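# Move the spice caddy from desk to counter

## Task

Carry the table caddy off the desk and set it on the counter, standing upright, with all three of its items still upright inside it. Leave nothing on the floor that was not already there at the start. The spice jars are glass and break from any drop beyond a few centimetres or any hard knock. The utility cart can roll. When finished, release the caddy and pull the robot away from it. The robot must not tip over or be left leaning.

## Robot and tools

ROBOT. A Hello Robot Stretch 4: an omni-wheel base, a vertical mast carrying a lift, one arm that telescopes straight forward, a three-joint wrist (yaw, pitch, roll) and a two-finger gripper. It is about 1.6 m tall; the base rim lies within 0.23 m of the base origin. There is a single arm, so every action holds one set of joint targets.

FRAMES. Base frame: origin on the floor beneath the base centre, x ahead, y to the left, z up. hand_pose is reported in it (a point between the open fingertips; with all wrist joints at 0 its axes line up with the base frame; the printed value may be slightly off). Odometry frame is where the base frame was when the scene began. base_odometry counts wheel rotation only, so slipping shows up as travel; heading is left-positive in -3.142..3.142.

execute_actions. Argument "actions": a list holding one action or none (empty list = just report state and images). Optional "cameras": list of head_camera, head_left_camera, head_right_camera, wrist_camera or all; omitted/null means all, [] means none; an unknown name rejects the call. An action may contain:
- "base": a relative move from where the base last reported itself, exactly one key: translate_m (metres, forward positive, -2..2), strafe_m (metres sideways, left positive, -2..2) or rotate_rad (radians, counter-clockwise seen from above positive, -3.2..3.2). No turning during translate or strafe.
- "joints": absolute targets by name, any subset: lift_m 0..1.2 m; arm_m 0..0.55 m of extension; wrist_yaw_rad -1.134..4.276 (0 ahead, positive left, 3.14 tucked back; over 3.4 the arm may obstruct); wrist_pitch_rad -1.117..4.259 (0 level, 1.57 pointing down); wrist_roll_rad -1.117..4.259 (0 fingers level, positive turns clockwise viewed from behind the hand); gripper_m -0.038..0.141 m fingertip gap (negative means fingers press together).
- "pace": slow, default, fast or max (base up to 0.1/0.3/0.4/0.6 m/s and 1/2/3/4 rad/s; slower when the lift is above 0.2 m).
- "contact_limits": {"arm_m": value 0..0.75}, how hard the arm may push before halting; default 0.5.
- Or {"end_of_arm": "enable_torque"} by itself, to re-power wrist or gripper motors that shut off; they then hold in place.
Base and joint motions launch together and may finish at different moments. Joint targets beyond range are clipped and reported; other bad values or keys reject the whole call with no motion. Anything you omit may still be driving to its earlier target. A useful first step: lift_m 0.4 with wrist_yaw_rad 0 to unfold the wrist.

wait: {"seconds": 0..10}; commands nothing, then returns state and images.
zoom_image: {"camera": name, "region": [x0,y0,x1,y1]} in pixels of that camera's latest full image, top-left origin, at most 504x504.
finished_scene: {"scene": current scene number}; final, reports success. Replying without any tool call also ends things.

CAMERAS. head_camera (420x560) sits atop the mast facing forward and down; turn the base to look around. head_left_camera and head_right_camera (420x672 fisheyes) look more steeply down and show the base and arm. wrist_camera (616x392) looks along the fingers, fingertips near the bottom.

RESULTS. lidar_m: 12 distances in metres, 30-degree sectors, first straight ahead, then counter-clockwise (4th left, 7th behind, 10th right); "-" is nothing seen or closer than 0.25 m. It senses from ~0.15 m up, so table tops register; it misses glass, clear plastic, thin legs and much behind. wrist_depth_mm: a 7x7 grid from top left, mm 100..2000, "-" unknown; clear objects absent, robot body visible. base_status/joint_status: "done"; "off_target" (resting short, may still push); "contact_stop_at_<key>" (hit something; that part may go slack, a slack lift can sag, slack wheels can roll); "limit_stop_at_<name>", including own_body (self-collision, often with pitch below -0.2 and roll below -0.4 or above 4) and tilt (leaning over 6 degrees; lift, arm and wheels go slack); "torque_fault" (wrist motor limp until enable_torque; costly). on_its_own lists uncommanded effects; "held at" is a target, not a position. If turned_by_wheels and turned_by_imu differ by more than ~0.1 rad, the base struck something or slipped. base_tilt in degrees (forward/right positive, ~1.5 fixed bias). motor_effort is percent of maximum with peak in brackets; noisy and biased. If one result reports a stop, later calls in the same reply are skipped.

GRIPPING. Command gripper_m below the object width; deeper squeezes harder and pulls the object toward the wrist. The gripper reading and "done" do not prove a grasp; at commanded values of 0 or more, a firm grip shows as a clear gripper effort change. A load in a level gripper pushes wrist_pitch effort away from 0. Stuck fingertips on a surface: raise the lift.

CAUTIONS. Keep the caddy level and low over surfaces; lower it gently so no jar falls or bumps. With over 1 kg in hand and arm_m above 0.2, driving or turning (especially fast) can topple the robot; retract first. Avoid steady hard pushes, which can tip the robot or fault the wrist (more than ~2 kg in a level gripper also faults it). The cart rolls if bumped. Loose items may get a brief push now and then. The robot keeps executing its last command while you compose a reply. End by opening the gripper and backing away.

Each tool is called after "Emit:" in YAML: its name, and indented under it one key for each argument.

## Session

Emit:
execute_actions:
  actions: []

Scene clock: 0.00 s.
base_odometry: x=+0.000 y=+0.000 heading=+0.000 (m, m, rad; odometry frame)
turned_by_wheels: +0.000 (rad since the last result)
turned_by_imu: +0.000 (rad since the last result)
base_tilt: forward=+0.3 right=+1.0 (deg)
lidar_m: 1.47 1.94 1.93 2.16 1.94 2.16 1.72 1.39 1.39 1.86 1.58 1.57
base_status: not commanded
joint_positions: lift_m=+0.187 arm_m=+0.000 wrist_yaw_rad=+3.044 wrist_pitch_rad=-0.007 wrist_roll_rad=-0.017 gripper_m=+0.057
joint_status: not commanded
motor_effort: lift_m=+21 arm_m=+0 wrist_yaw_rad=-1 wrist_pitch_rad=-7 wrist_roll_rad=+0 gripper_m=-3 wheel_0=+0 wheel_1=+0 wheel_2=+0 (%)
hand_pose: x=-0.1080 y=+0.1152 z=+0.3668 quat_wxyz=(+0.049, +0.003, -0.009, +0.999) (m; base frame)
wrist_depth_mm: - 148 - - - - 1863 / - 138 - - - - 1808 / - 125 188 - - - 1808 / 113 146 239 - - - 1863 / 1921 - - - - - 1863 / 1281 1464 204 1499 199 1464 1430 / 904 960 946 139 991 866 960
pictures: head_camera, head_left_camera, head_right_camera, wrist_camera
Images, in order (width x height): head_camera 420x560, head_left_camera 420x672, head_right_camera 420x672, wrist_camera 616x392.

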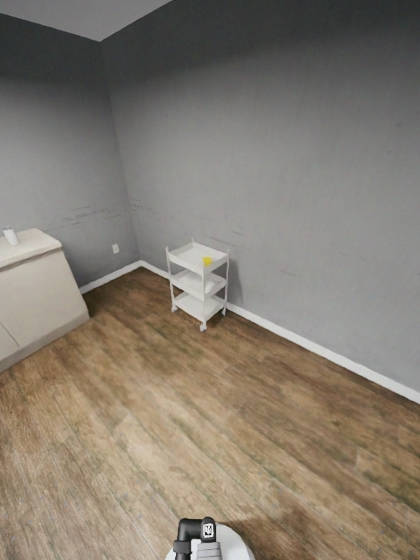

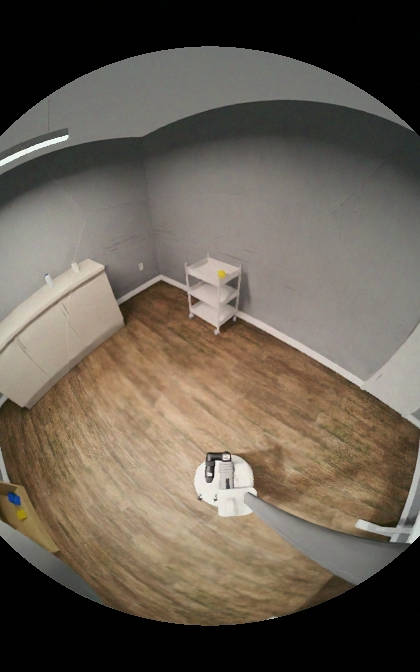

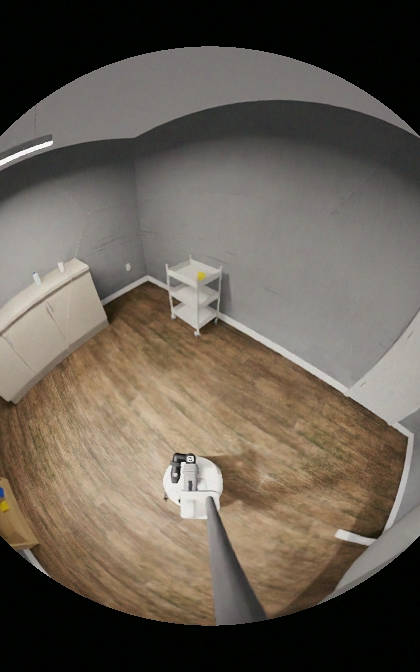

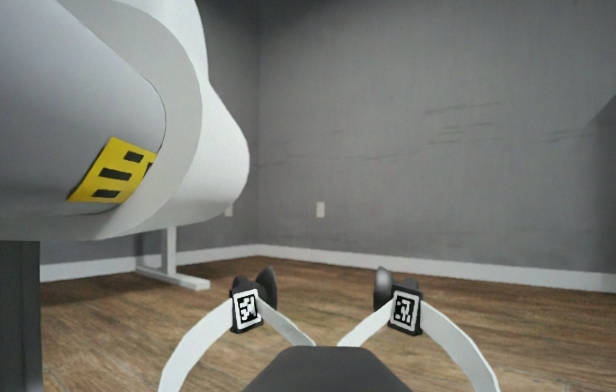

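Emit:
execute_actions:
  actions:
    - {"base": {"rotate_rad": -2.33}, "joints": {"lift_m": 0.96, "wrist_yaw_rad": 1.5, "wrist_pitch_rad": 0.0}, "pace": "fast"}

Scene clock: 4.60 s.
base_odometry: x=+0.000 y=+0.000 heading=-2.330 (m, m, rad; odometry frame)
turned_by_wheels: -2.330 (rad since the last result)
turned_by_imu: -2.325 (rad since the last result)
base_tilt: forward=+0.3 right=+0.9 (deg)
lidar_m: 1.39 2.27 1.64 1.57 1.49 1.57 1.96 1.99 1.98 1.93 2.24 1.45
base_status: done
joint_positions: lift_m=+0.960 arm_m=+0.000 wrist_yaw_rad=+1.500 wrist_pitch_rad=+0.002 wrist_roll_rad=-0.017 gripper_m=+0.057
joint_status: all done
motor_effort: lift_m=+24(26) arm_m=+0(0) wrist_yaw_rad=+1(8) wrist_pitch_rad=-7(8) wrist_roll_rad=+0(0) gripper_m=-3(2) wheel_0=+0(7) wheel_1=+0(16) wheel_2=+0(8) (%)
hand_pose: x=+0.2782 y=+0.2816 z=+1.1374 quat_wxyz=(+0.732, -0.007, -0.005, +0.682) (m; base frame)
wrist_depth_mm: 1537 1537 1576 1576 1576 1618 1618 / 1499 1537 1576 1576 1576 1537 1618 / 1537 1537 1537 1576 1576 1576 1576 / 1499 1537 1537 1576 1576 1576 1618 / 1537 1537 1537 1576 1576 1537 1618 / 1499 1499 203 1576 199 1576 1576 / 1499 1537 1537 139 1576 1576 1576
pictures: head_camera, head_left_camera, head_right_camera, wrist_camera
Images, in order (width x height): head_camera 420x560, head_left_camera 420x672, head_right_camera 420x672, wrist_camera 616x392.

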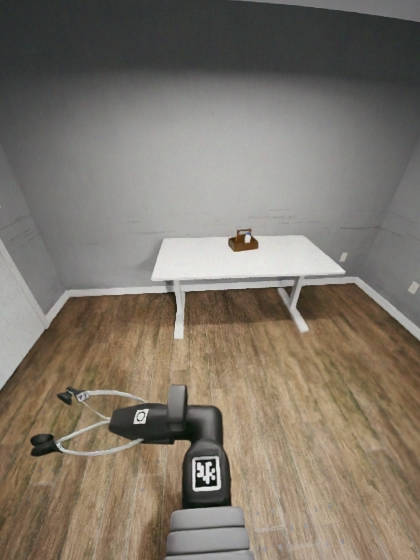

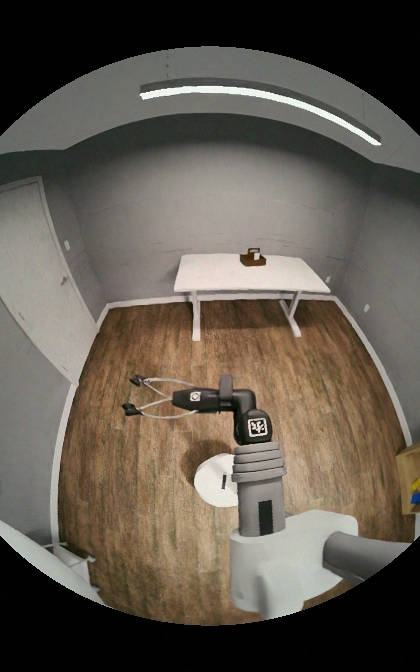

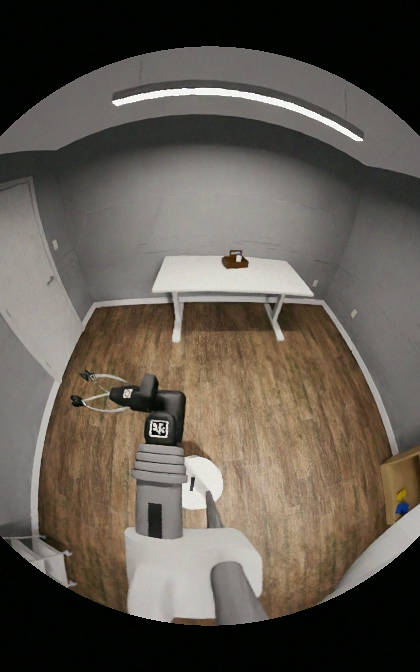

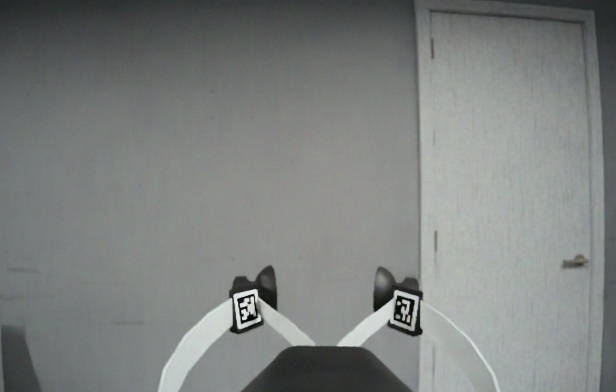

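Emit:
zoom_image:
  camera: "head_camera"
  region: [200, 215, 290, 270]

Region (200, 215, 290, 270) of head_camera's 420x560 image, scaled by 5.600, with more detail than that image has.

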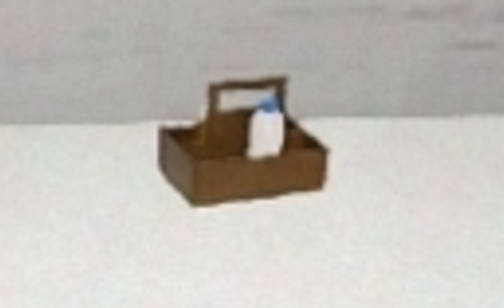

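Emit:
execute_actions:
  actions:
    - {"base": {"rotate_rad": -0.54}, "joints": {"lift_m": 0.87, "wrist_yaw_rad": 1.75, "wrist_pitch_rad": 0.4}, "pace": "fast"}
  cameras: []

Emit:
execute_actions:
  actions:
    - {"base": {"translate_m": 1.35}, "pace": "fast"}
  cameras: ["head_camera"]

Emit:
execute_actions:
  actions:
    - {"base": {"rotate_rad": 0.58}, "joints": {"arm_m": 0.3}, "pace": "fast"}
  cameras: ["head_camera", "head_left_camera", "wrist_camera"]

Scene clock: 44.10 s.
base_odometry: x=+0.000 y=+0.000 heading=-2.869 (m, m, rad; odometry frame)
turned_by_wheels: -0.539 (rad since the last result)
turned_by_imu: -0.537 (rad since the last result)
base_tilt: forward=+0.2 right=+1.1 (deg)
lidar_m: 1.44 1.39 1.44 1.66 1.56 1.49 1.56 1.93 1.99 2.00 1.94 2.23
base_status: done
joint_positions: lift_m=+0.870 arm_m=+0.000 wrist_yaw_rad=+1.750 wrist_pitch_rad=+0.402 wrist_roll_rad=-0.017 gripper_m=+0.057
joint_status: all done
motor_effort: lift_m=+16(21) arm_m=+0(0) wrist_yaw_rad=+0(5) wrist_pitch_rad=-7(7) wrist_roll_rad=+0(0) gripper_m=-4(2) wheel_0=+2(5) wheel_1=+3(5) wheel_2=+2(7) (%)
hand_pose: x=+0.2093 y=+0.2768 z=+0.9357 quat_wxyz=(+0.627, -0.158, +0.122, +0.753) (m; base frame)
wrist_depth_mm: 1281 1366 1464 1576 1708 1921 1863 / 1336 1464 1537 1661 1808 1983 1863 / 1397 1499 1661 1756 1921 - 1983 / 1464 1618 1708 1863 - - - / 1576 1708 1863 1983 - - 1921 / 1618 1661 204 1661 199 1618 1618 / 1336 1366 1336 139 1366 1281 1308
pictures: none
No camera images: the call's "cameras" was empty. Leave "cameras" out to get every camera's image.

Scene clock: 48.97 s.
base_odometry: x=-1.300 y=-0.363 heading=-2.869 (m, m, rad; odometry frame)
turned_by_wheels: +0.000 (rad since the last result)
turned_by_imu: -0.001 (rad since the last result)
base_tilt: forward=+0.5 right=+1.0 (deg)
lidar_m: 0.28 0.25 0.26 0.34 0.89 2.36 2.86 3.04 1.93 1.55 1.46 0.38
base_status: done
joint_positions: lift_m=+0.870 arm_m=+0.000 wrist_yaw_rad=+1.750 wrist_pitch_rad=+0.402 wrist_roll_rad=-0.017 gripper_m=+0.057
joint_status: not commanded
motor_effort: lift_m=+17(17) arm_m=+0(0) wrist_yaw_rad=-1(1) wrist_pitch_rad=-6(7) wrist_roll_rad=+0(0) gripper_m=-2(3) wheel_0=+2(6) wheel_1=+3(5) wheel_2=+0(12) (%)
hand_pose: x=+0.2093 y=+0.2769 z=+0.9357 quat_wxyz=(+0.627, -0.158, +0.122, +0.753) (m; base frame)
wrist_depth_mm: 1863 1983 - - 1336 960 778 / 1863 - - - 1430 991 788 / - - - - 1366 1025 809 / - - 1060 960 946 946 759 / - - 741 691 683 585 473 / 1618 1618 204 539 198 512 459 / 1336 1366 459 138 442 415 430
pictures: head_camera
Images, in order (width x height): head_camera 420x560.

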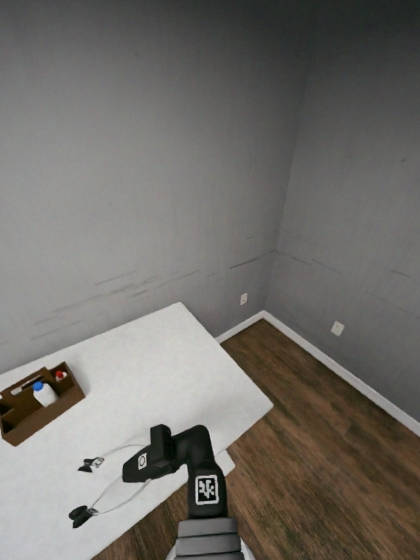

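Scene clock: 50.67 s.
base_odometry: x=-1.300 y=-0.363 heading=-2.289 (m, m, rad; odometry frame)
turned_by_wheels: +0.580 (rad since the last result)
turned_by_imu: +0.579 (rad since the last result)
base_tilt: forward=+0.4 right=+1.0 (deg)
lidar_m: 0.25 0.27 0.35 2.28 2.40 2.80 3.12 1.92 1.52 1.45 0.33 0.25
base_status: done
joint_positions: lift_m=+0.870 arm_m=+0.298 wrist_yaw_rad=+1.750 wrist_pitch_rad=+0.402 wrist_roll_rad=-0.017 gripper_m=+0.057
joint_status: all done
motor_effort: lift_m=+17(17) arm_m=+10(9) wrist_yaw_rad=+0(1) wrist_pitch_rad=-6(7) wrist_roll_rad=+0(0) gripper_m=-2(3) wheel_0=-1(6) wheel_1=-1(7) wheel_2=+0(8) (%)
hand_pose: x=+0.5079 y=+0.2768 z=+0.9357 quat_wxyz=(+0.627, -0.158, +0.122, +0.753) (m; base frame)
wrist_depth_mm: - - - - 1983 1863 1160 / - - - - - 1983 1160 / - - - - - - 1118 / - - - 960 946 1430 960 / - - - 691 683 676 668 / 1661 1618 204 535 198 525 517 / 1336 1336 436 139 439 415 433
pictures: head_camera, head_left_camera, wrist_camera
Images, in order (width x height): head_camera 420x560, head_left_camera 420x672, wrist_camera 616x392.

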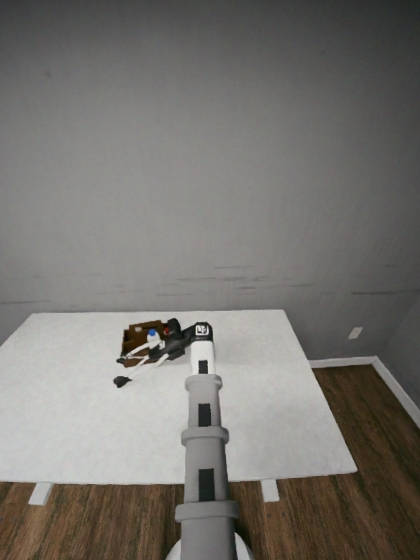

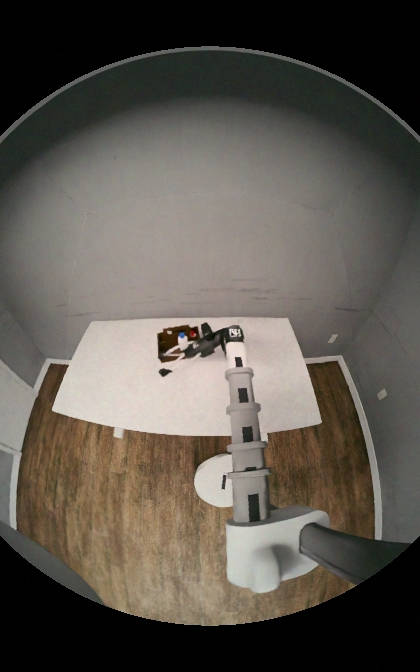

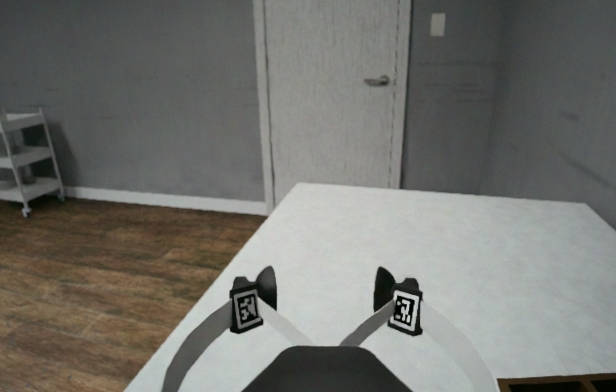

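Emit:
zoom_image:
  camera: "head_camera"
  region: [95, 300, 235, 400]

Region (95, 300, 235, 400) of head_camera's 420x560 image, scaled by 3.600, with more detail than that image has; it fills the top 360 rows of this view, and the rest is white.

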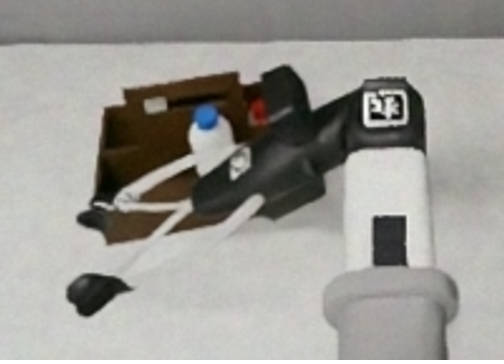

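Emit:
execute_actions:
  actions:
    - {"base": {"translate_m": 0.07}, "joints": {"arm_m": 0.48, "lift_m": 0.885, "gripper_m": 0.04}}
  cameras: ["head_camera", "wrist_camera"]

Emit:
zoom_image:
  camera: "head_camera"
  region: [95, 280, 235, 400]

Scene clock: 60.17 s.
base_odometry: x=-1.346 y=-0.416 heading=-2.289 (m, m, rad; odometry frame)
turned_by_wheels: +0.000 (rad since the last result)
turned_by_imu: +0.001 (rad since the last result)
base_tilt: forward=+0.2 right=+1.0 (deg)
lidar_m: 0.25 0.25 0.25 0.82 2.39 2.86 3.18 1.99 1.53 1.45 0.25 0.25
base_status: done
joint_positions: lift_m=+0.885 arm_m=+0.478 wrist_yaw_rad=+1.750 wrist_pitch_rad=+0.402 wrist_roll_rad=-0.017 gripper_m=+0.040
joint_status: all done
motor_effort: lift_m=+25(24) arm_m=+10(10) wrist_yaw_rad=+0(2) wrist_pitch_rad=-6(6) wrist_roll_rad=+0(0) gripper_m=-3(4) wheel_0=+2(8) wheel_1=+2(8) wheel_2=+0(10) (%)
hand_pose: x=+0.6878 y=+0.2769 z=+0.9501 quat_wxyz=(+0.627, -0.158, +0.122, +0.753) (m; base frame)
wrist_depth_mm: - - - - 1983 1205 627 / - - - - - 1160 621 / - - - - - 1138 609 / - - 1008 991 1008 904 603 / - 768 723 723 707 715 585 / 559 559 535 535 196 549 539 / 459 462 373 140 445 430 466
pictures: head_camera, wrist_camera
Images, in order (width x height): head_camera 420x560, wrist_camera 616x392.

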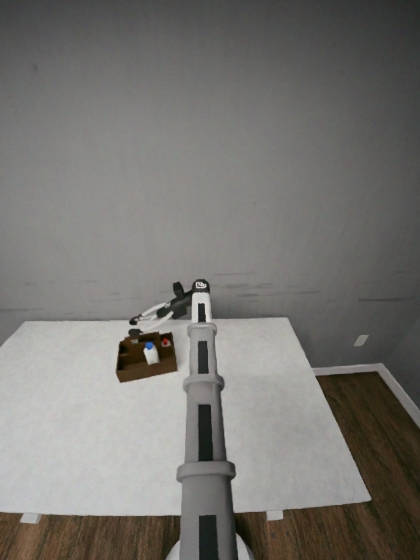

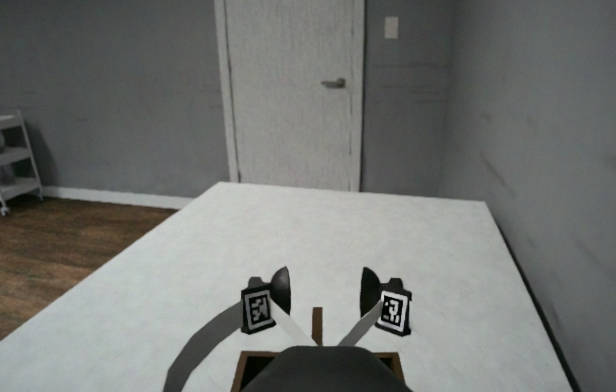

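Region (95, 280, 235, 400) of head_camera's 420x560 image, scaled by 3.600, with more detail than that image has; it fills the top 432 rows of this view, and the rest is white.

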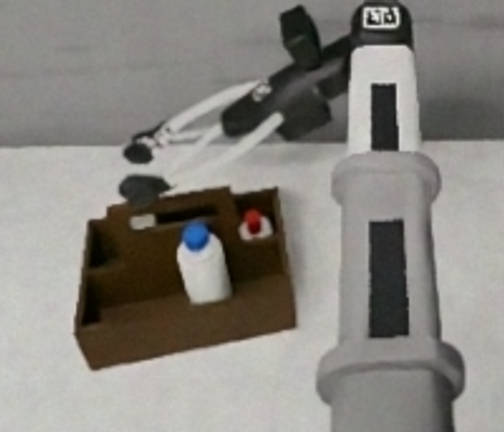

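Emit:
execute_actions:
  actions:
    - {"base": {"strafe_m": -0.03}, "joints": {"lift_m": 0.845, "gripper_m": 0.022}, "pace": "slow"}
  cameras: ["head_camera", "wrist_camera"]

Emit:
zoom_image:
  camera: "wrist_camera"
  region: [220, 220, 440, 392]

Emit:
zoom_image:
  camera: "head_camera"
  region: [95, 280, 235, 400]

Scene clock: 67.83 s.
base_odometry: x=-1.369 y=-0.396 heading=-2.289 (m, m, rad; odometry frame)
turned_by_wheels: +0.000 (rad since the last result)
turned_by_imu: +0.001 (rad since the last result)
base_tilt: forward=+0.3 right=+1.0 (deg)
lidar_m: 0.25 0.25 0.28 0.80 2.42 2.88 3.22 1.96 1.49 1.41 0.26 0.25
base_status: done
joint_positions: lift_m=+0.845 arm_m=+0.478 wrist_yaw_rad=+1.750 wrist_pitch_rad=+0.402 wrist_roll_rad=-0.017 gripper_m=+0.022
joint_status: all done
motor_effort: lift_m=+16(25) arm_m=+10(10) wrist_yaw_rad=+0(1) wrist_pitch_rad=-6(6) wrist_roll_rad=+1(0) gripper_m=-3(3) wheel_0=+3(4) wheel_1=-2(3) wheel_2=+0(0) (%)
hand_pose: x=+0.6878 y=+0.2769 z=+0.9108 quat_wxyz=(+0.627, -0.158, +0.122, +0.753) (m; base frame)
wrist_depth_mm: - - - - 1983 1182 627 / - - - - - 1182 621 / - - - - - 1138 615 / - - 904 891 878 842 597 / - 654 647 640 634 627 580 / 496 496 504 211 193 484 504 / 410 413 298 146 315 379 397
pictures: head_camera, wrist_camera
Images, in order (width x height): head_camera 420x560, wrist_camera 616x392.

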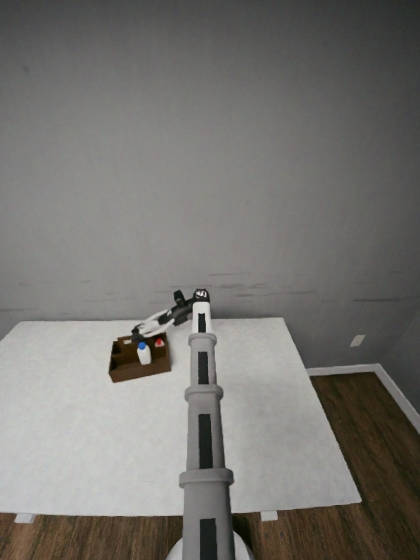

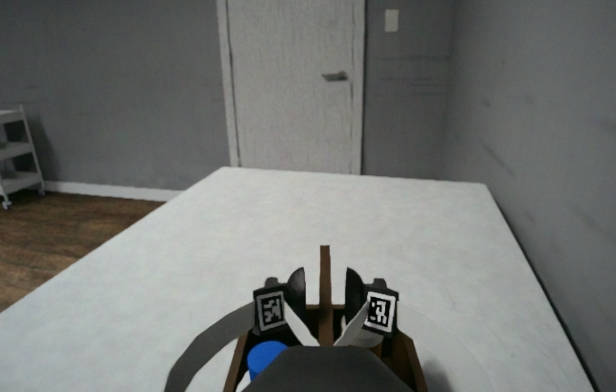

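Region (220, 220, 440, 392) of wrist_camera's 616x392 image, scaled by 2.291; it fills the top 394 rows of this view, and the rest is white.

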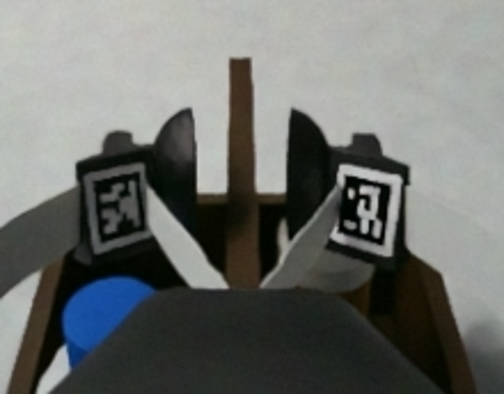

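Region (95, 280, 235, 400) of head_camera's 420x560 image, scaled by 3.600, with more detail than that image has; it fills the top 432 rows of this view, and the rest is white.

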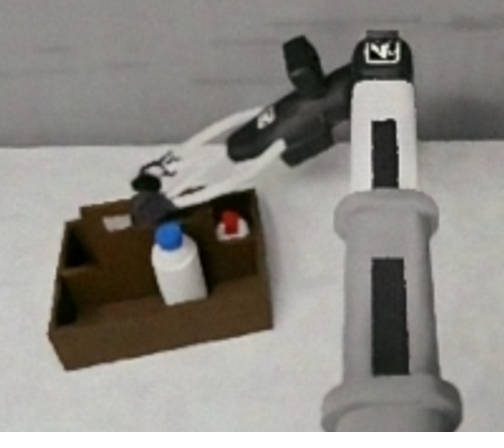

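Emit:
execute_actions:
  actions:
    - {"joints": {"lift_m": 0.829, "gripper_m": 0.012}, "pace": "slow"}
  cameras: ["head_camera", "wrist_camera"]

Emit:
zoom_image:
  camera: "head_camera"
  region: [95, 300, 200, 390]

Scene clock: 72.17 s.
base_odometry: x=-1.369 y=-0.396 heading=-2.289 (m, m, rad; odometry frame)
turned_by_wheels: +0.000 (rad since the last result)
turned_by_imu: +0.001 (rad since the last result)
base_tilt: forward=+0.5 right=+0.9 (deg)
lidar_m: 0.25 0.26 0.27 0.83 2.42 2.89 3.21 1.96 1.48 1.42 0.25 0.25
base_status: not commanded
joint_positions: lift_m=+0.829 arm_m=+0.478 wrist_yaw_rad=+1.750 wrist_pitch_rad=+0.402 wrist_roll_rad=-0.017 gripper_m=+0.012
joint_status: all done
motor_effort: lift_m=+16(16) arm_m=+10(10) wrist_yaw_rad=+0(0) wrist_pitch_rad=-6(6) wrist_roll_rad=+0(0) gripper_m=-2(3) wheel_0=+3(3) wheel_1=-2(2) wheel_2=+0(0) (%)
hand_pose: x=+0.6878 y=+0.2769 z=+0.8948 quat_wxyz=(+0.627, -0.158, +0.122, +0.753) (m; base frame)
wrist_depth_mm: - - - - - 1182 634 / - - - - - 1182 627 / - - - - - 1138 615 / - - 866 854 842 831 603 / - 615 615 609 603 591 564 / 473 477 455 199 191 462 466 / 389 392 206 153 304 368 379
pictures: head_camera, wrist_camera
Images, in order (width x height): head_camera 420x560, wrist_camera 616x392.

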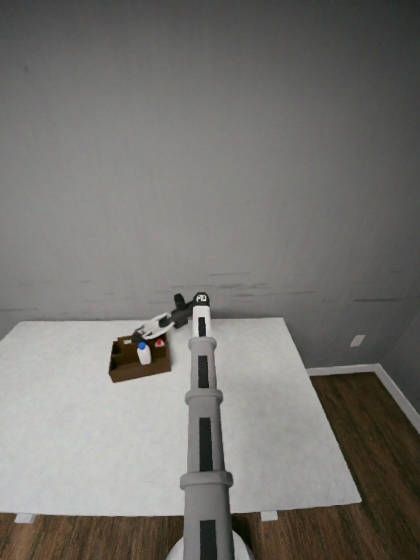

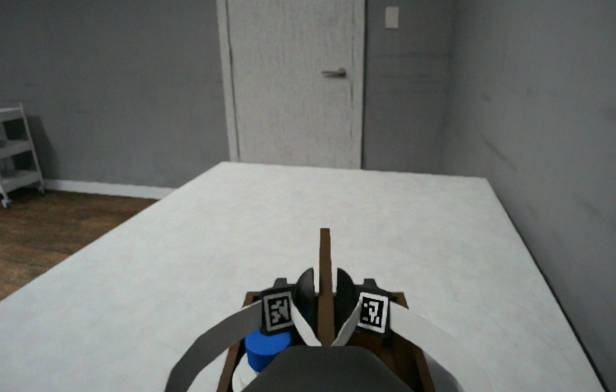

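Region (95, 300, 200, 390) of head_camera's 420x560 image, scaled by 4.800, with more detail than that image has; it fills the top 432 rows of this view, and the rest is white.

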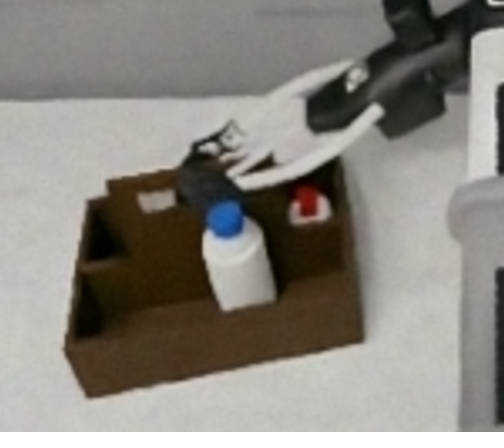

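Emit:
execute_actions:
  actions:
    - {"joints": {"gripper_m": -0.038}}
  cameras: ["wrist_camera"]

Emit:
execute_actions:
  actions:
    - {"joints": {"lift_m": 0.85}, "pace": "slow"}
  cameras: ["head_camera", "wrist_camera"]

Emit:
zoom_image:
  camera: "head_camera"
  region: [95, 300, 200, 390]

Scene clock: 75.00 s.
base_odometry: x=-1.369 y=-0.396 heading=-2.289 (m, m, rad; odometry frame)
turned_by_wheels: +0.000 (rad since the last result)
turned_by_imu: +0.001 (rad since the last result)
base_tilt: forward=+0.4 right=+1.0 (deg)
lidar_m: 0.25 0.25 0.26 0.79 2.43 2.88 3.20 1.96 1.49 1.41 0.27 0.25
base_status: not commanded
joint_positions: lift_m=+0.829 arm_m=+0.478 wrist_yaw_rad=+1.750 wrist_pitch_rad=+0.406 wrist_roll_rad=-0.017 gripper_m=-0.038
joint_status: all done
motor_effort: lift_m=+17(18) arm_m=+10(10) wrist_yaw_rad=+0(0) wrist_pitch_rad=-17(18) wrist_roll_rad=+1(0) gripper_m=-16(21) wheel_0=+3(2) wheel_1=-2(2) wheel_2=+0(0) (%)
hand_pose: x=+0.6879 y=+0.2764 z=+0.8936 quat_wxyz=(+0.627, -0.160, +0.123, +0.753) (m; base frame)
wrist_depth_mm: - - - - - 1182 621 / - - - - - 1160 621 / - - - - - 1138 609 / - - 854 831 820 820 603 / - 615 603 591 591 585 559 / 466 473 449 199 183 455 459 / 384 382 213 145 307 353 377
pictures: wrist_camera
Images, in order (width x height): wrist_camera 616x392.

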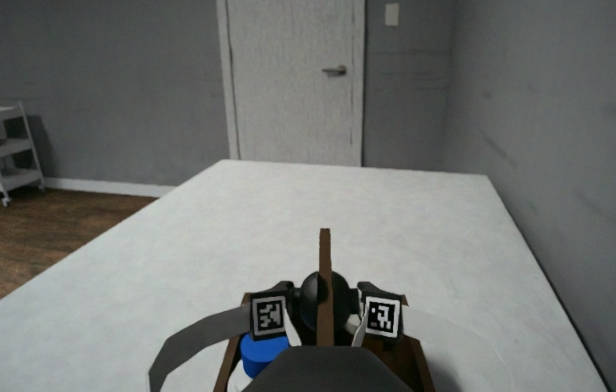

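Scene clock: 75.93 s.
base_odometry: x=-1.369 y=-0.396 heading=-2.289 (m, m, rad; odometry frame)
turned_by_wheels: +0.000 (rad since the last result)
turned_by_imu: +0.000 (rad since the last result)
base_tilt: forward=+0.4 right=+1.0 (deg)
lidar_m: 0.25 0.25 0.27 0.79 2.43 2.88 3.21 1.98 1.48 1.42 0.25 0.25
base_status: not commanded
joint_positions: lift_m=+0.849 arm_m=+0.478 wrist_yaw_rad=+1.750 wrist_pitch_rad=+0.407 wrist_roll_rad=-0.017 gripper_m=-0.038
joint_status: all done
motor_effort: lift_m=+27(26) arm_m=+10(10) wrist_yaw_rad=-1(1) wrist_pitch_rad=-20(20) wrist_roll_rad=+0(0) gripper_m=-18(18) wheel_0=+3(3) wheel_1=-2(2) wheel_2=+0(0) (%)
hand_pose: x=+0.6879 y=+0.2763 z=+0.9136 quat_wxyz=(+0.627, -0.160, +0.123, +0.753) (m; base frame)
wrist_depth_mm: - - - - 1983 1205 627 / - - - - - 1182 627 / - - - - - 1160 609 / - - 904 891 878 842 597 / - 647 640 640 627 621 564 / 496 504 480 199 183 484 500 / 413 404 211 145 300 377 394
pictures: head_camera, wrist_camera
Images, in order (width x height): head_camera 420x560, wrist_camera 616x392.

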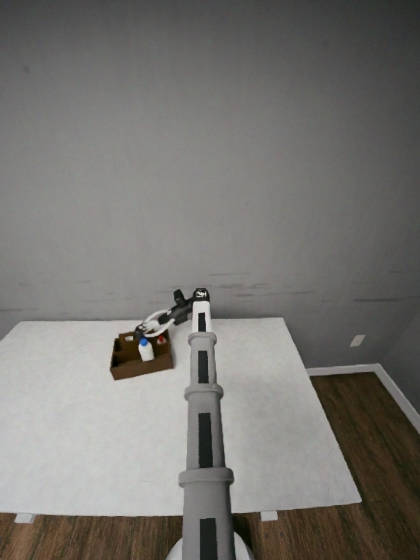

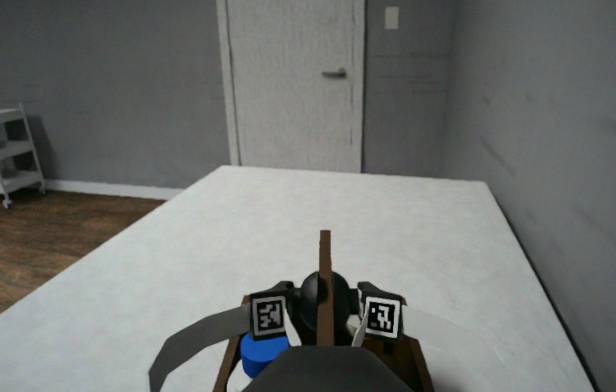

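Region (95, 300, 200, 390) of head_camera's 420x560 image, scaled by 4.800, with more detail than that image has; it fills the top 432 rows of this view, and the rest is white.

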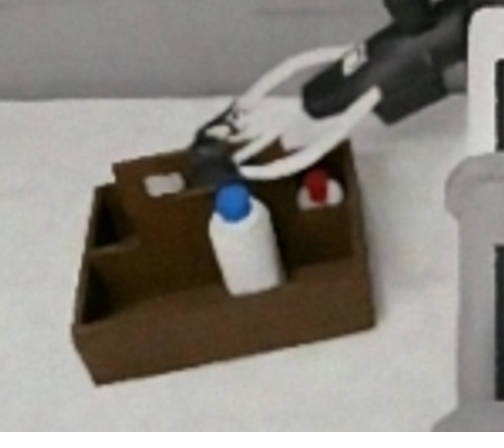

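Emit:
execute_actions:
  actions:
    - {"base": {"translate_m": -2.0}, "joints": {"lift_m": 0.9, "arm_m": 0.08}, "pace": "fast"}
  cameras: ["head_camera"]

Emit:
execute_actions:
  actions:
    - {"base": {"rotate_rad": 2.9}, "joints": {"lift_m": 1.09}, "pace": "slow"}
  cameras: ["head_camera", "head_left_camera", "wrist_camera"]

Scene clock: 88.23 s.
base_odometry: x=-0.052 y=+1.109 heading=-2.289 (m, m, rad; odometry frame)
turned_by_wheels: +0.000 (rad since the last result)
turned_by_imu: +0.005 (rad since the last result)
base_tilt: forward=+0.3 right=+1.0 (deg)
lidar_m: 2.16 0.25 0.29 1.91 1.65 1.19 1.13 1.17 1.15 1.09 1.17 2.03
base_status: done
joint_positions: lift_m=+0.900 arm_m=+0.082 wrist_yaw_rad=+1.750 wrist_pitch_rad=+0.407 wrist_roll_rad=-0.017 gripper_m=-0.038
joint_status: all done
motor_effort: lift_m=+25(28) arm_m=-10(12) wrist_yaw_rad=-2(4) wrist_pitch_rad=-20(21) wrist_roll_rad=+0(0) gripper_m=-17(17) wheel_0=-1(8) wheel_1=-1(7) wheel_2=+0(11) (%)
hand_pose: x=+0.2914 y=+0.2763 z=+0.9637 quat_wxyz=(+0.626, -0.160, +0.123, +0.753) (m; base frame)
wrist_depth_mm: - - - - - 1921 1863 / - - - - - 1983 1921 / - - - - - - - / 1661 - - - - - - / 1661 - - - - - - / 1618 1756 1618 199 183 1618 1618 / 1397 1366 212 144 304 1281 1336
pictures: head_camera
Images, in order (width x height): head_camera 420x560.

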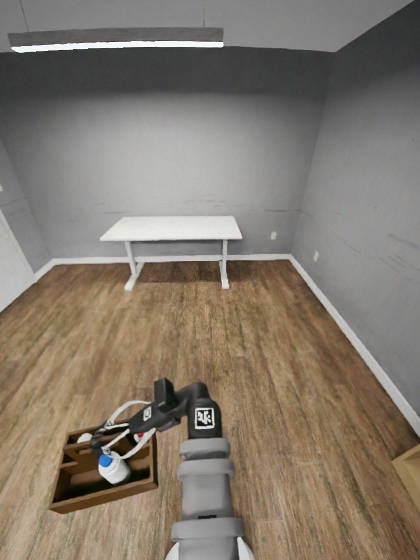

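Scene clock: 92.40 s.
base_odometry: x=-0.052 y=+1.110 heading=+0.611 (m, m, rad; odometry frame)
turned_by_wheels: +2.900 (rad since the last result)
turned_by_imu: +2.895 (rad since the last result)
base_tilt: forward=+0.3 right=+1.0 (deg)
lidar_m: 1.11 0.27 0.30 1.11 1.10 1.66 2.20 2.19 2.69 2.33 1.90 1.34
base_status: done
joint_positions: lift_m=+1.089 arm_m=+0.082 wrist_yaw_rad=+1.750 wrist_pitch_rad=+0.407 wrist_roll_rad=-0.017 gripper_m=-0.037
joint_status: all done
motor_effort: lift_m=+26(28) arm_m=-10(10) wrist_yaw_rad=-1(1) wrist_pitch_rad=-20(20) wrist_roll_rad=+0(1) gripper_m=-17(18) wheel_0=-2(4) wheel_1=-3(5) wheel_2=+0(5) (%)
hand_pose: x=+0.2914 y=+0.2763 z=+1.1536 quat_wxyz=(+0.626, -0.160, +0.123, +0.753) (m; base frame)
wrist_depth_mm: 1281 1281 1281 1281 1281 1281 1308 / 1366 1336 1336 1366 1366 1366 1397 / 1464 1336 1430 1397 1464 1464 1464 / 1576 1430 1464 1499 1576 1537 1576 / 1661 1430 1464 1464 1708 1618 1661 / 1756 1661 1661 199 183 1808 1863 / 1618 1537 212 144 306 1499 1576
pictures: head_camera, head_left_camera, wrist_camera
Images, in order (width x height): head_camera 420x560, head_left_camera 420x672, wrist_camera 616x392.

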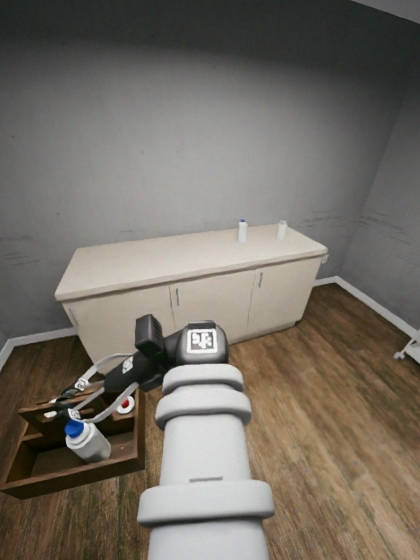

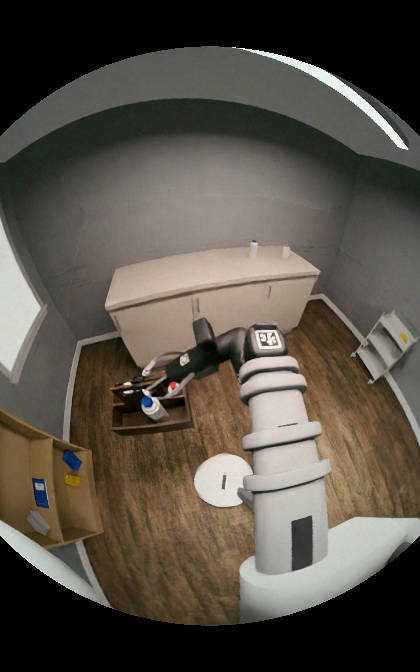

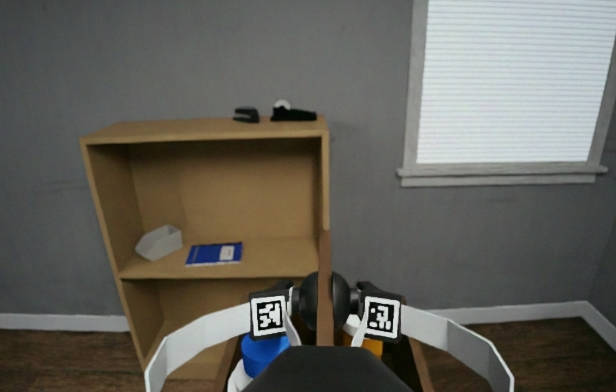

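Emit:
execute_actions:
  actions:
    - {"base": {"translate_m": 0.7}, "joints": {"arm_m": 0.46, "lift_m": 1.12}}
  cameras: ["head_camera", "head_left_camera", "wrist_camera"]

Scene clock: 99.37 s.
base_odometry: x=+0.521 y=+1.511 heading=+0.611 (m, m, rad; odometry frame)
turned_by_wheels: +0.000 (rad since the last result)
turned_by_imu: +0.000 (rad since the last result)
base_tilt: forward=+0.3 right=+0.9 (deg)
lidar_m: 0.45 0.41 0.53 1.55 1.29 1.51 3.36 2.90 2.50 1.73 0.92 0.55
base_status: done
joint_positions: lift_m=+1.120 arm_m=+0.458 wrist_yaw_rad=+1.750 wrist_pitch_rad=+0.407 wrist_roll_rad=-0.017 gripper_m=-0.037
joint_status: all done
motor_effort: lift_m=+26(26) arm_m=+10(12) wrist_yaw_rad=+0(3) wrist_pitch_rad=-20(20) wrist_roll_rad=+0(0) gripper_m=-17(17) wheel_0=+1(6) wheel_1=+2(4) wheel_2=+1(11) (%)
hand_pose: x=+0.6680 y=+0.2763 z=+1.1837 quat_wxyz=(+0.627, -0.160, +0.123, +0.753) (m; base frame)
wrist_depth_mm: 1537 1537 1499 1576 1537 788 554 / 1618 1618 1618 1618 1618 798 559 / 1537 1661 1708 1708 1618 820 569 / 1708 1808 1863 1808 1661 820 580 / 1863 1921 798 798 788 768 580 / 1863 1863 597 200 183 603 574 / 1661 1576 212 145 298 469 525
pictures: head_camera, head_left_camera, wrist_camera
Images, in order (width x height): head_camera 420x560, head_left_camera 420x672, wrist_camera 616x392.

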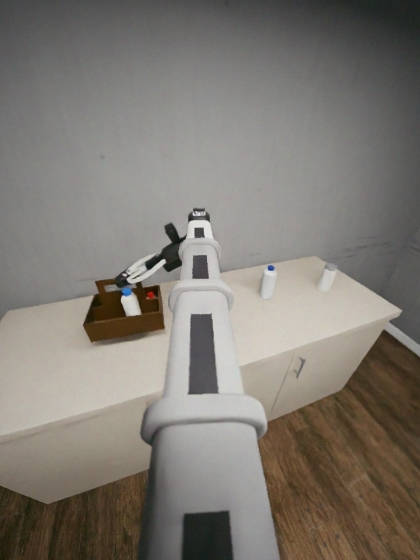

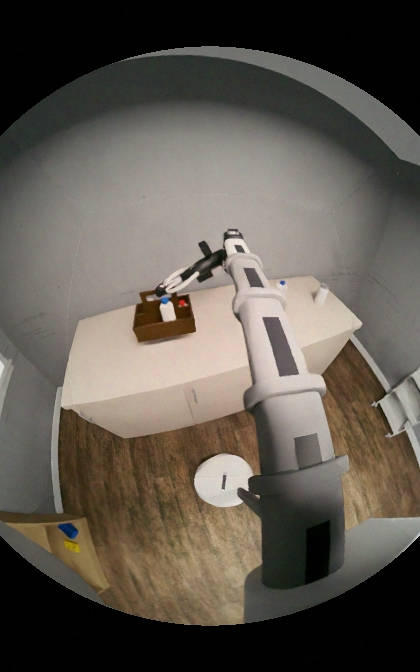

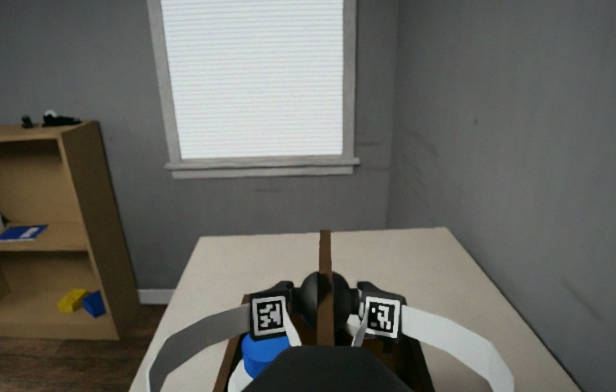

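Emit:
execute_actions:
  actions:
    - {"joints": {"lift_m": 1.03}}
  cameras: []

Scene clock: 101.73 s.
base_odometry: x=+0.521 y=+1.511 heading=+0.611 (m, m, rad; odometry frame)
turned_by_wheels: +0.000 (rad since the last result)
turned_by_imu: +0.000 (rad since the last result)
base_tilt: forward=+0.3 right=+1.0 (deg)
lidar_m: 0.45 0.45 0.53 1.54 1.30 1.50 3.37 2.88 2.51 1.76 0.98 0.56
base_status: not commanded
joint_positions: lift_m=+1.030 arm_m=+0.458 wrist_yaw_rad=+1.750 wrist_pitch_rad=+0.407 wrist_roll_rad=-0.017 gripper_m=-0.037
joint_status: all done
motor_effort: lift_m=+18(28) arm_m=+9(10) wrist_yaw_rad=+0(1) wrist_pitch_rad=-20(21) wrist_roll_rad=+0(0) gripper_m=-17(16) wheel_0=+1(1) wheel_1=+2(2) wheel_2=+1(0) (%)
hand_pose: x=+0.6680 y=+0.2763 z=+1.0943 quat_wxyz=(+0.627, -0.160, +0.123, +0.753) (m; base frame)
wrist_depth_mm: 1537 1499 1537 1537 1499 788 554 / 1618 1618 1618 1618 1618 798 559 / 1576 1708 1708 1756 1661 809 569 / 1708 1808 1808 1756 854 768 574 / 1921 1863 621 615 615 603 559 / 1756 535 466 199 183 473 466 / 1537 394 211 145 306 366 382
pictures: none
No camera images: the call's "cameras" was empty. Leave "cameras" out to get every camera's image.

Emit:
execute_actions:
  actions:
    - {"joints": {"lift_m": 1.017}, "pace": "slow"}
  cameras: []

Scene clock: 103.80 s.
base_odometry: x=+0.521 y=+1.511 heading=+0.611 (m, m, rad; odometry frame)
turned_by_wheels: +0.000 (rad since the last result)
turned_by_imu: +0.000 (rad since the last result)
base_tilt: forward=+0.5 right=+1.1 (deg)
lidar_m: 0.45 0.44 0.53 1.55 1.27 1.50 3.36 2.88 2.51 1.75 0.96 0.56
base_status: not commanded
joint_positions: lift_m=+1.017 arm_m=+0.458 wrist_yaw_rad=+1.750 wrist_pitch_rad=+0.405 wrist_roll_rad=-0.017 gripper_m=-0.038
joint_status: all done
motor_effort: lift_m=+17(21) arm_m=+10(10) wrist_yaw_rad=-1(0) wrist_pitch_rad=-15(20) wrist_roll_rad=+0(0) gripper_m=-17(17) wheel_0=+1(1) wheel_1=+2(2) wheel_2=+1(1) (%)
hand_pose: x=+0.6679 y=+0.2765 z=+1.0819 quat_wxyz=(+0.627, -0.159, +0.123, +0.753) (m; base frame)
wrist_depth_mm: 1537 1499 1537 1537 1537 788 559 / 1537 1618 1618 1618 1576 798 564 / 1661 1708 1708 1708 1618 809 569 / 1708 1808 1808 820 809 768 574 / 1863 1863 603 597 597 580 564 / 1756 517 449 199 183 455 449 / 1537 379 213 144 301 353 375
pictures: none
No camera images: the call's "cameras" was empty. Leave "cameras" out to get every camera's image.

Emit:
execute_actions:
  actions:
    - {"joints": {"gripper_m": 0.014}}
  cameras: ["wrist_camera"]

Emit:
execute_actions:
  actions:
    - {"joints": {"lift_m": 1.075}, "pace": "fast"}
  cameras: ["wrist_camera"]

Emit:
execute_actions:
  actions:
    - {"base": {"translate_m": -0.3}, "joints": {"arm_m": 0.0}, "pace": "fast"}
  cameras: ["head_camera"]

Scene clock: 107.30 s.
base_odometry: x=+0.521 y=+1.511 heading=+0.611 (m, m, rad; odometry frame)
turned_by_wheels: +0.000 (rad since the last result)
turned_by_imu: +0.001 (rad since the last result)
base_tilt: forward=+0.3 right=+0.9 (deg)
lidar_m: 0.46 0.44 0.54 1.54 1.32 1.51 3.34 2.90 2.49 1.75 0.96 0.53
base_status: not commanded
joint_positions: lift_m=+1.017 arm_m=+0.458 wrist_yaw_rad=+1.750 wrist_pitch_rad=+0.401 wrist_roll_rad=-0.017 gripper_m=+0.014
joint_status: all done
motor_effort: lift_m=+17(17) arm_m=+10(10) wrist_yaw_rad=+1(0) wrist_pitch_rad=-5(15) wrist_roll_rad=-1(0) gripper_m=-4(15) wheel_0=+1(1) wheel_1=+2(2) wheel_2=+0(0) (%)
hand_pose: x=+0.6679 y=+0.2769 z=+1.0828 quat_wxyz=(+0.627, -0.158, +0.122, +0.753) (m; base frame)
wrist_depth_mm: 1499 1537 1537 1537 1537 788 554 / 1576 1618 1576 1618 1576 798 559 / 1618 1661 1708 1661 1618 798 569 / 1708 1808 1808 1808 831 768 574 / 1863 1863 609 597 597 591 559 / 1756 521 452 200 192 455 452 / 1576 392 205 152 303 366 379
pictures: wrist_camera
Images, in order (width x height): wrist_camera 616x392.

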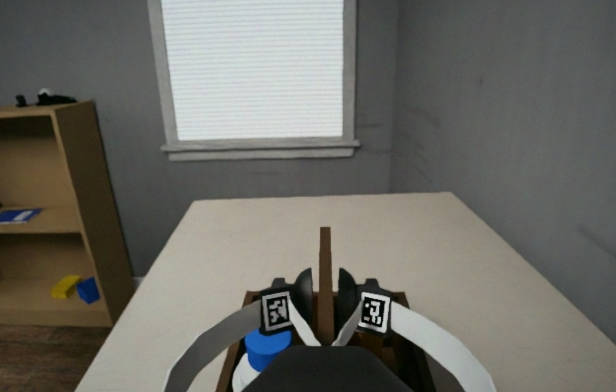

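Scene clock: 108.27 s.
base_odometry: x=+0.521 y=+1.511 heading=+0.611 (m, m, rad; odometry frame)
turned_by_wheels: +0.000 (rad since the last result)
turned_by_imu: +0.000 (rad since the last result)
base_tilt: forward=+0.4 right=+1.1 (deg)
lidar_m: 0.44 0.44 0.55 1.54 1.32 1.48 3.37 2.88 2.52 1.75 0.96 0.54
base_status: not commanded
joint_positions: lift_m=+1.075 arm_m=+0.458 wrist_yaw_rad=+1.750 wrist_pitch_rad=+0.402 wrist_roll_rad=-0.017 gripper_m=+0.014
joint_status: all done
motor_effort: lift_m=+24(24) arm_m=+10(10) wrist_yaw_rad=+0(0) wrist_pitch_rad=-6(6) wrist_roll_rad=-1(1) gripper_m=-4(6) wheel_0=+1(1) wheel_1=+2(2) wheel_2=+1(0) (%)
hand_pose: x=+0.6680 y=+0.2769 z=+1.1401 quat_wxyz=(+0.627, -0.158, +0.122, +0.753) (m; base frame)
wrist_depth_mm: 1537 1499 1576 1537 1499 788 554 / 1576 1618 1618 1661 1576 798 564 / 1537 1708 1708 1708 1618 809 569 / 1808 1808 1808 1808 1464 820 569 / 1921 1921 723 723 715 707 574 / 1808 1863 564 211 192 544 564 / 1618 496 357 152 392 433 445
pictures: wrist_camera
Images, in order (width x height): wrist_camera 616x392.

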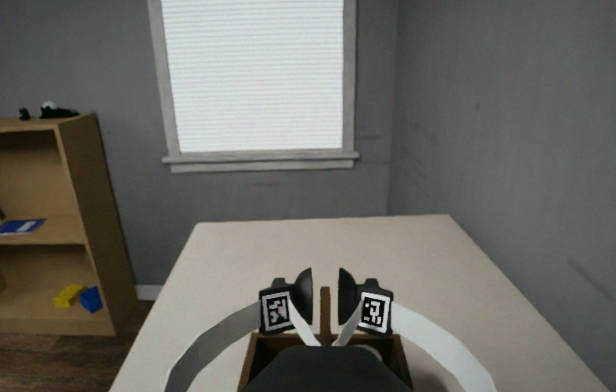

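Scene clock: 110.60 s.
base_odometry: x=+0.275 y=+1.339 heading=+0.610 (m, m, rad; odometry frame)
turned_by_wheels: +0.000 (rad since the last result)
turned_by_imu: +0.000 (rad since the last result)
base_tilt: forward=+0.5 right=+0.9 (deg)
lidar_m: 0.74 0.75 0.85 1.21 1.19 1.43 3.18 2.58 2.59 1.82 1.82 0.88
base_status: done
joint_positions: lift_m=+1.075 arm_m=+0.002 wrist_yaw_rad=+1.750 wrist_pitch_rad=+0.402 wrist_roll_rad=-0.017 gripper_m=+0.014
joint_status: all done
motor_effort: lift_m=+24(25) arm_m=-10(9) wrist_yaw_rad=-1(1) wrist_pitch_rad=-6(6) wrist_roll_rad=+0(0) gripper_m=-4(4) wheel_0=-1(9) wheel_1=-2(11) wheel_2=-2(10) (%)
hand_pose: x=+0.2112 y=+0.2769 z=+1.1401 quat_wxyz=(+0.627, -0.158, +0.122, +0.753) (m; base frame)
wrist_depth_mm: 1336 1366 1366 1366 1366 1366 1366 / 1430 1430 1430 1464 1464 1464 1464 / 1430 1499 1464 1537 1537 1537 1499 / 1430 1576 1576 1618 1618 1618 1576 / 1499 1499 1537 1708 1756 1756 1576 / 1808 1756 1661 210 192 1756 683 / 1576 1576 1537 151 1576 1537 699
pictures: head_camera
Images, in order (width x height): head_camera 420x560.

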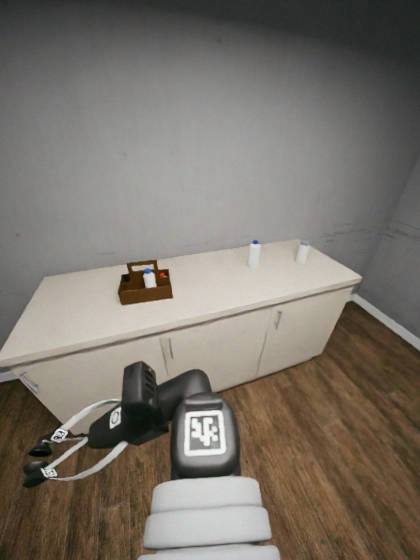

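Emit:
zoom_image:
  camera: "head_camera"
  region: [100, 245, 200, 315]

Region (100, 245, 200, 315) of head_camera's 420x560 image, scaled by 5.040, with more detail than that image has; it fills the top 353 rows of this view, and the rest is white.

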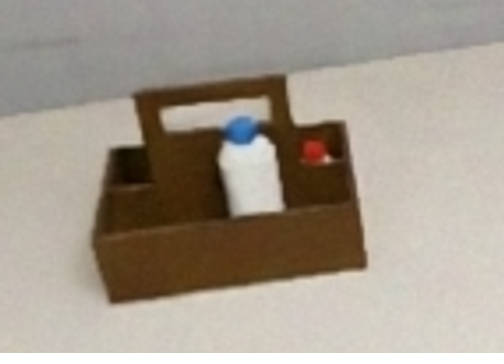

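Emit:
finished_scene:
  scene: 2

The scene is finished: the task was done.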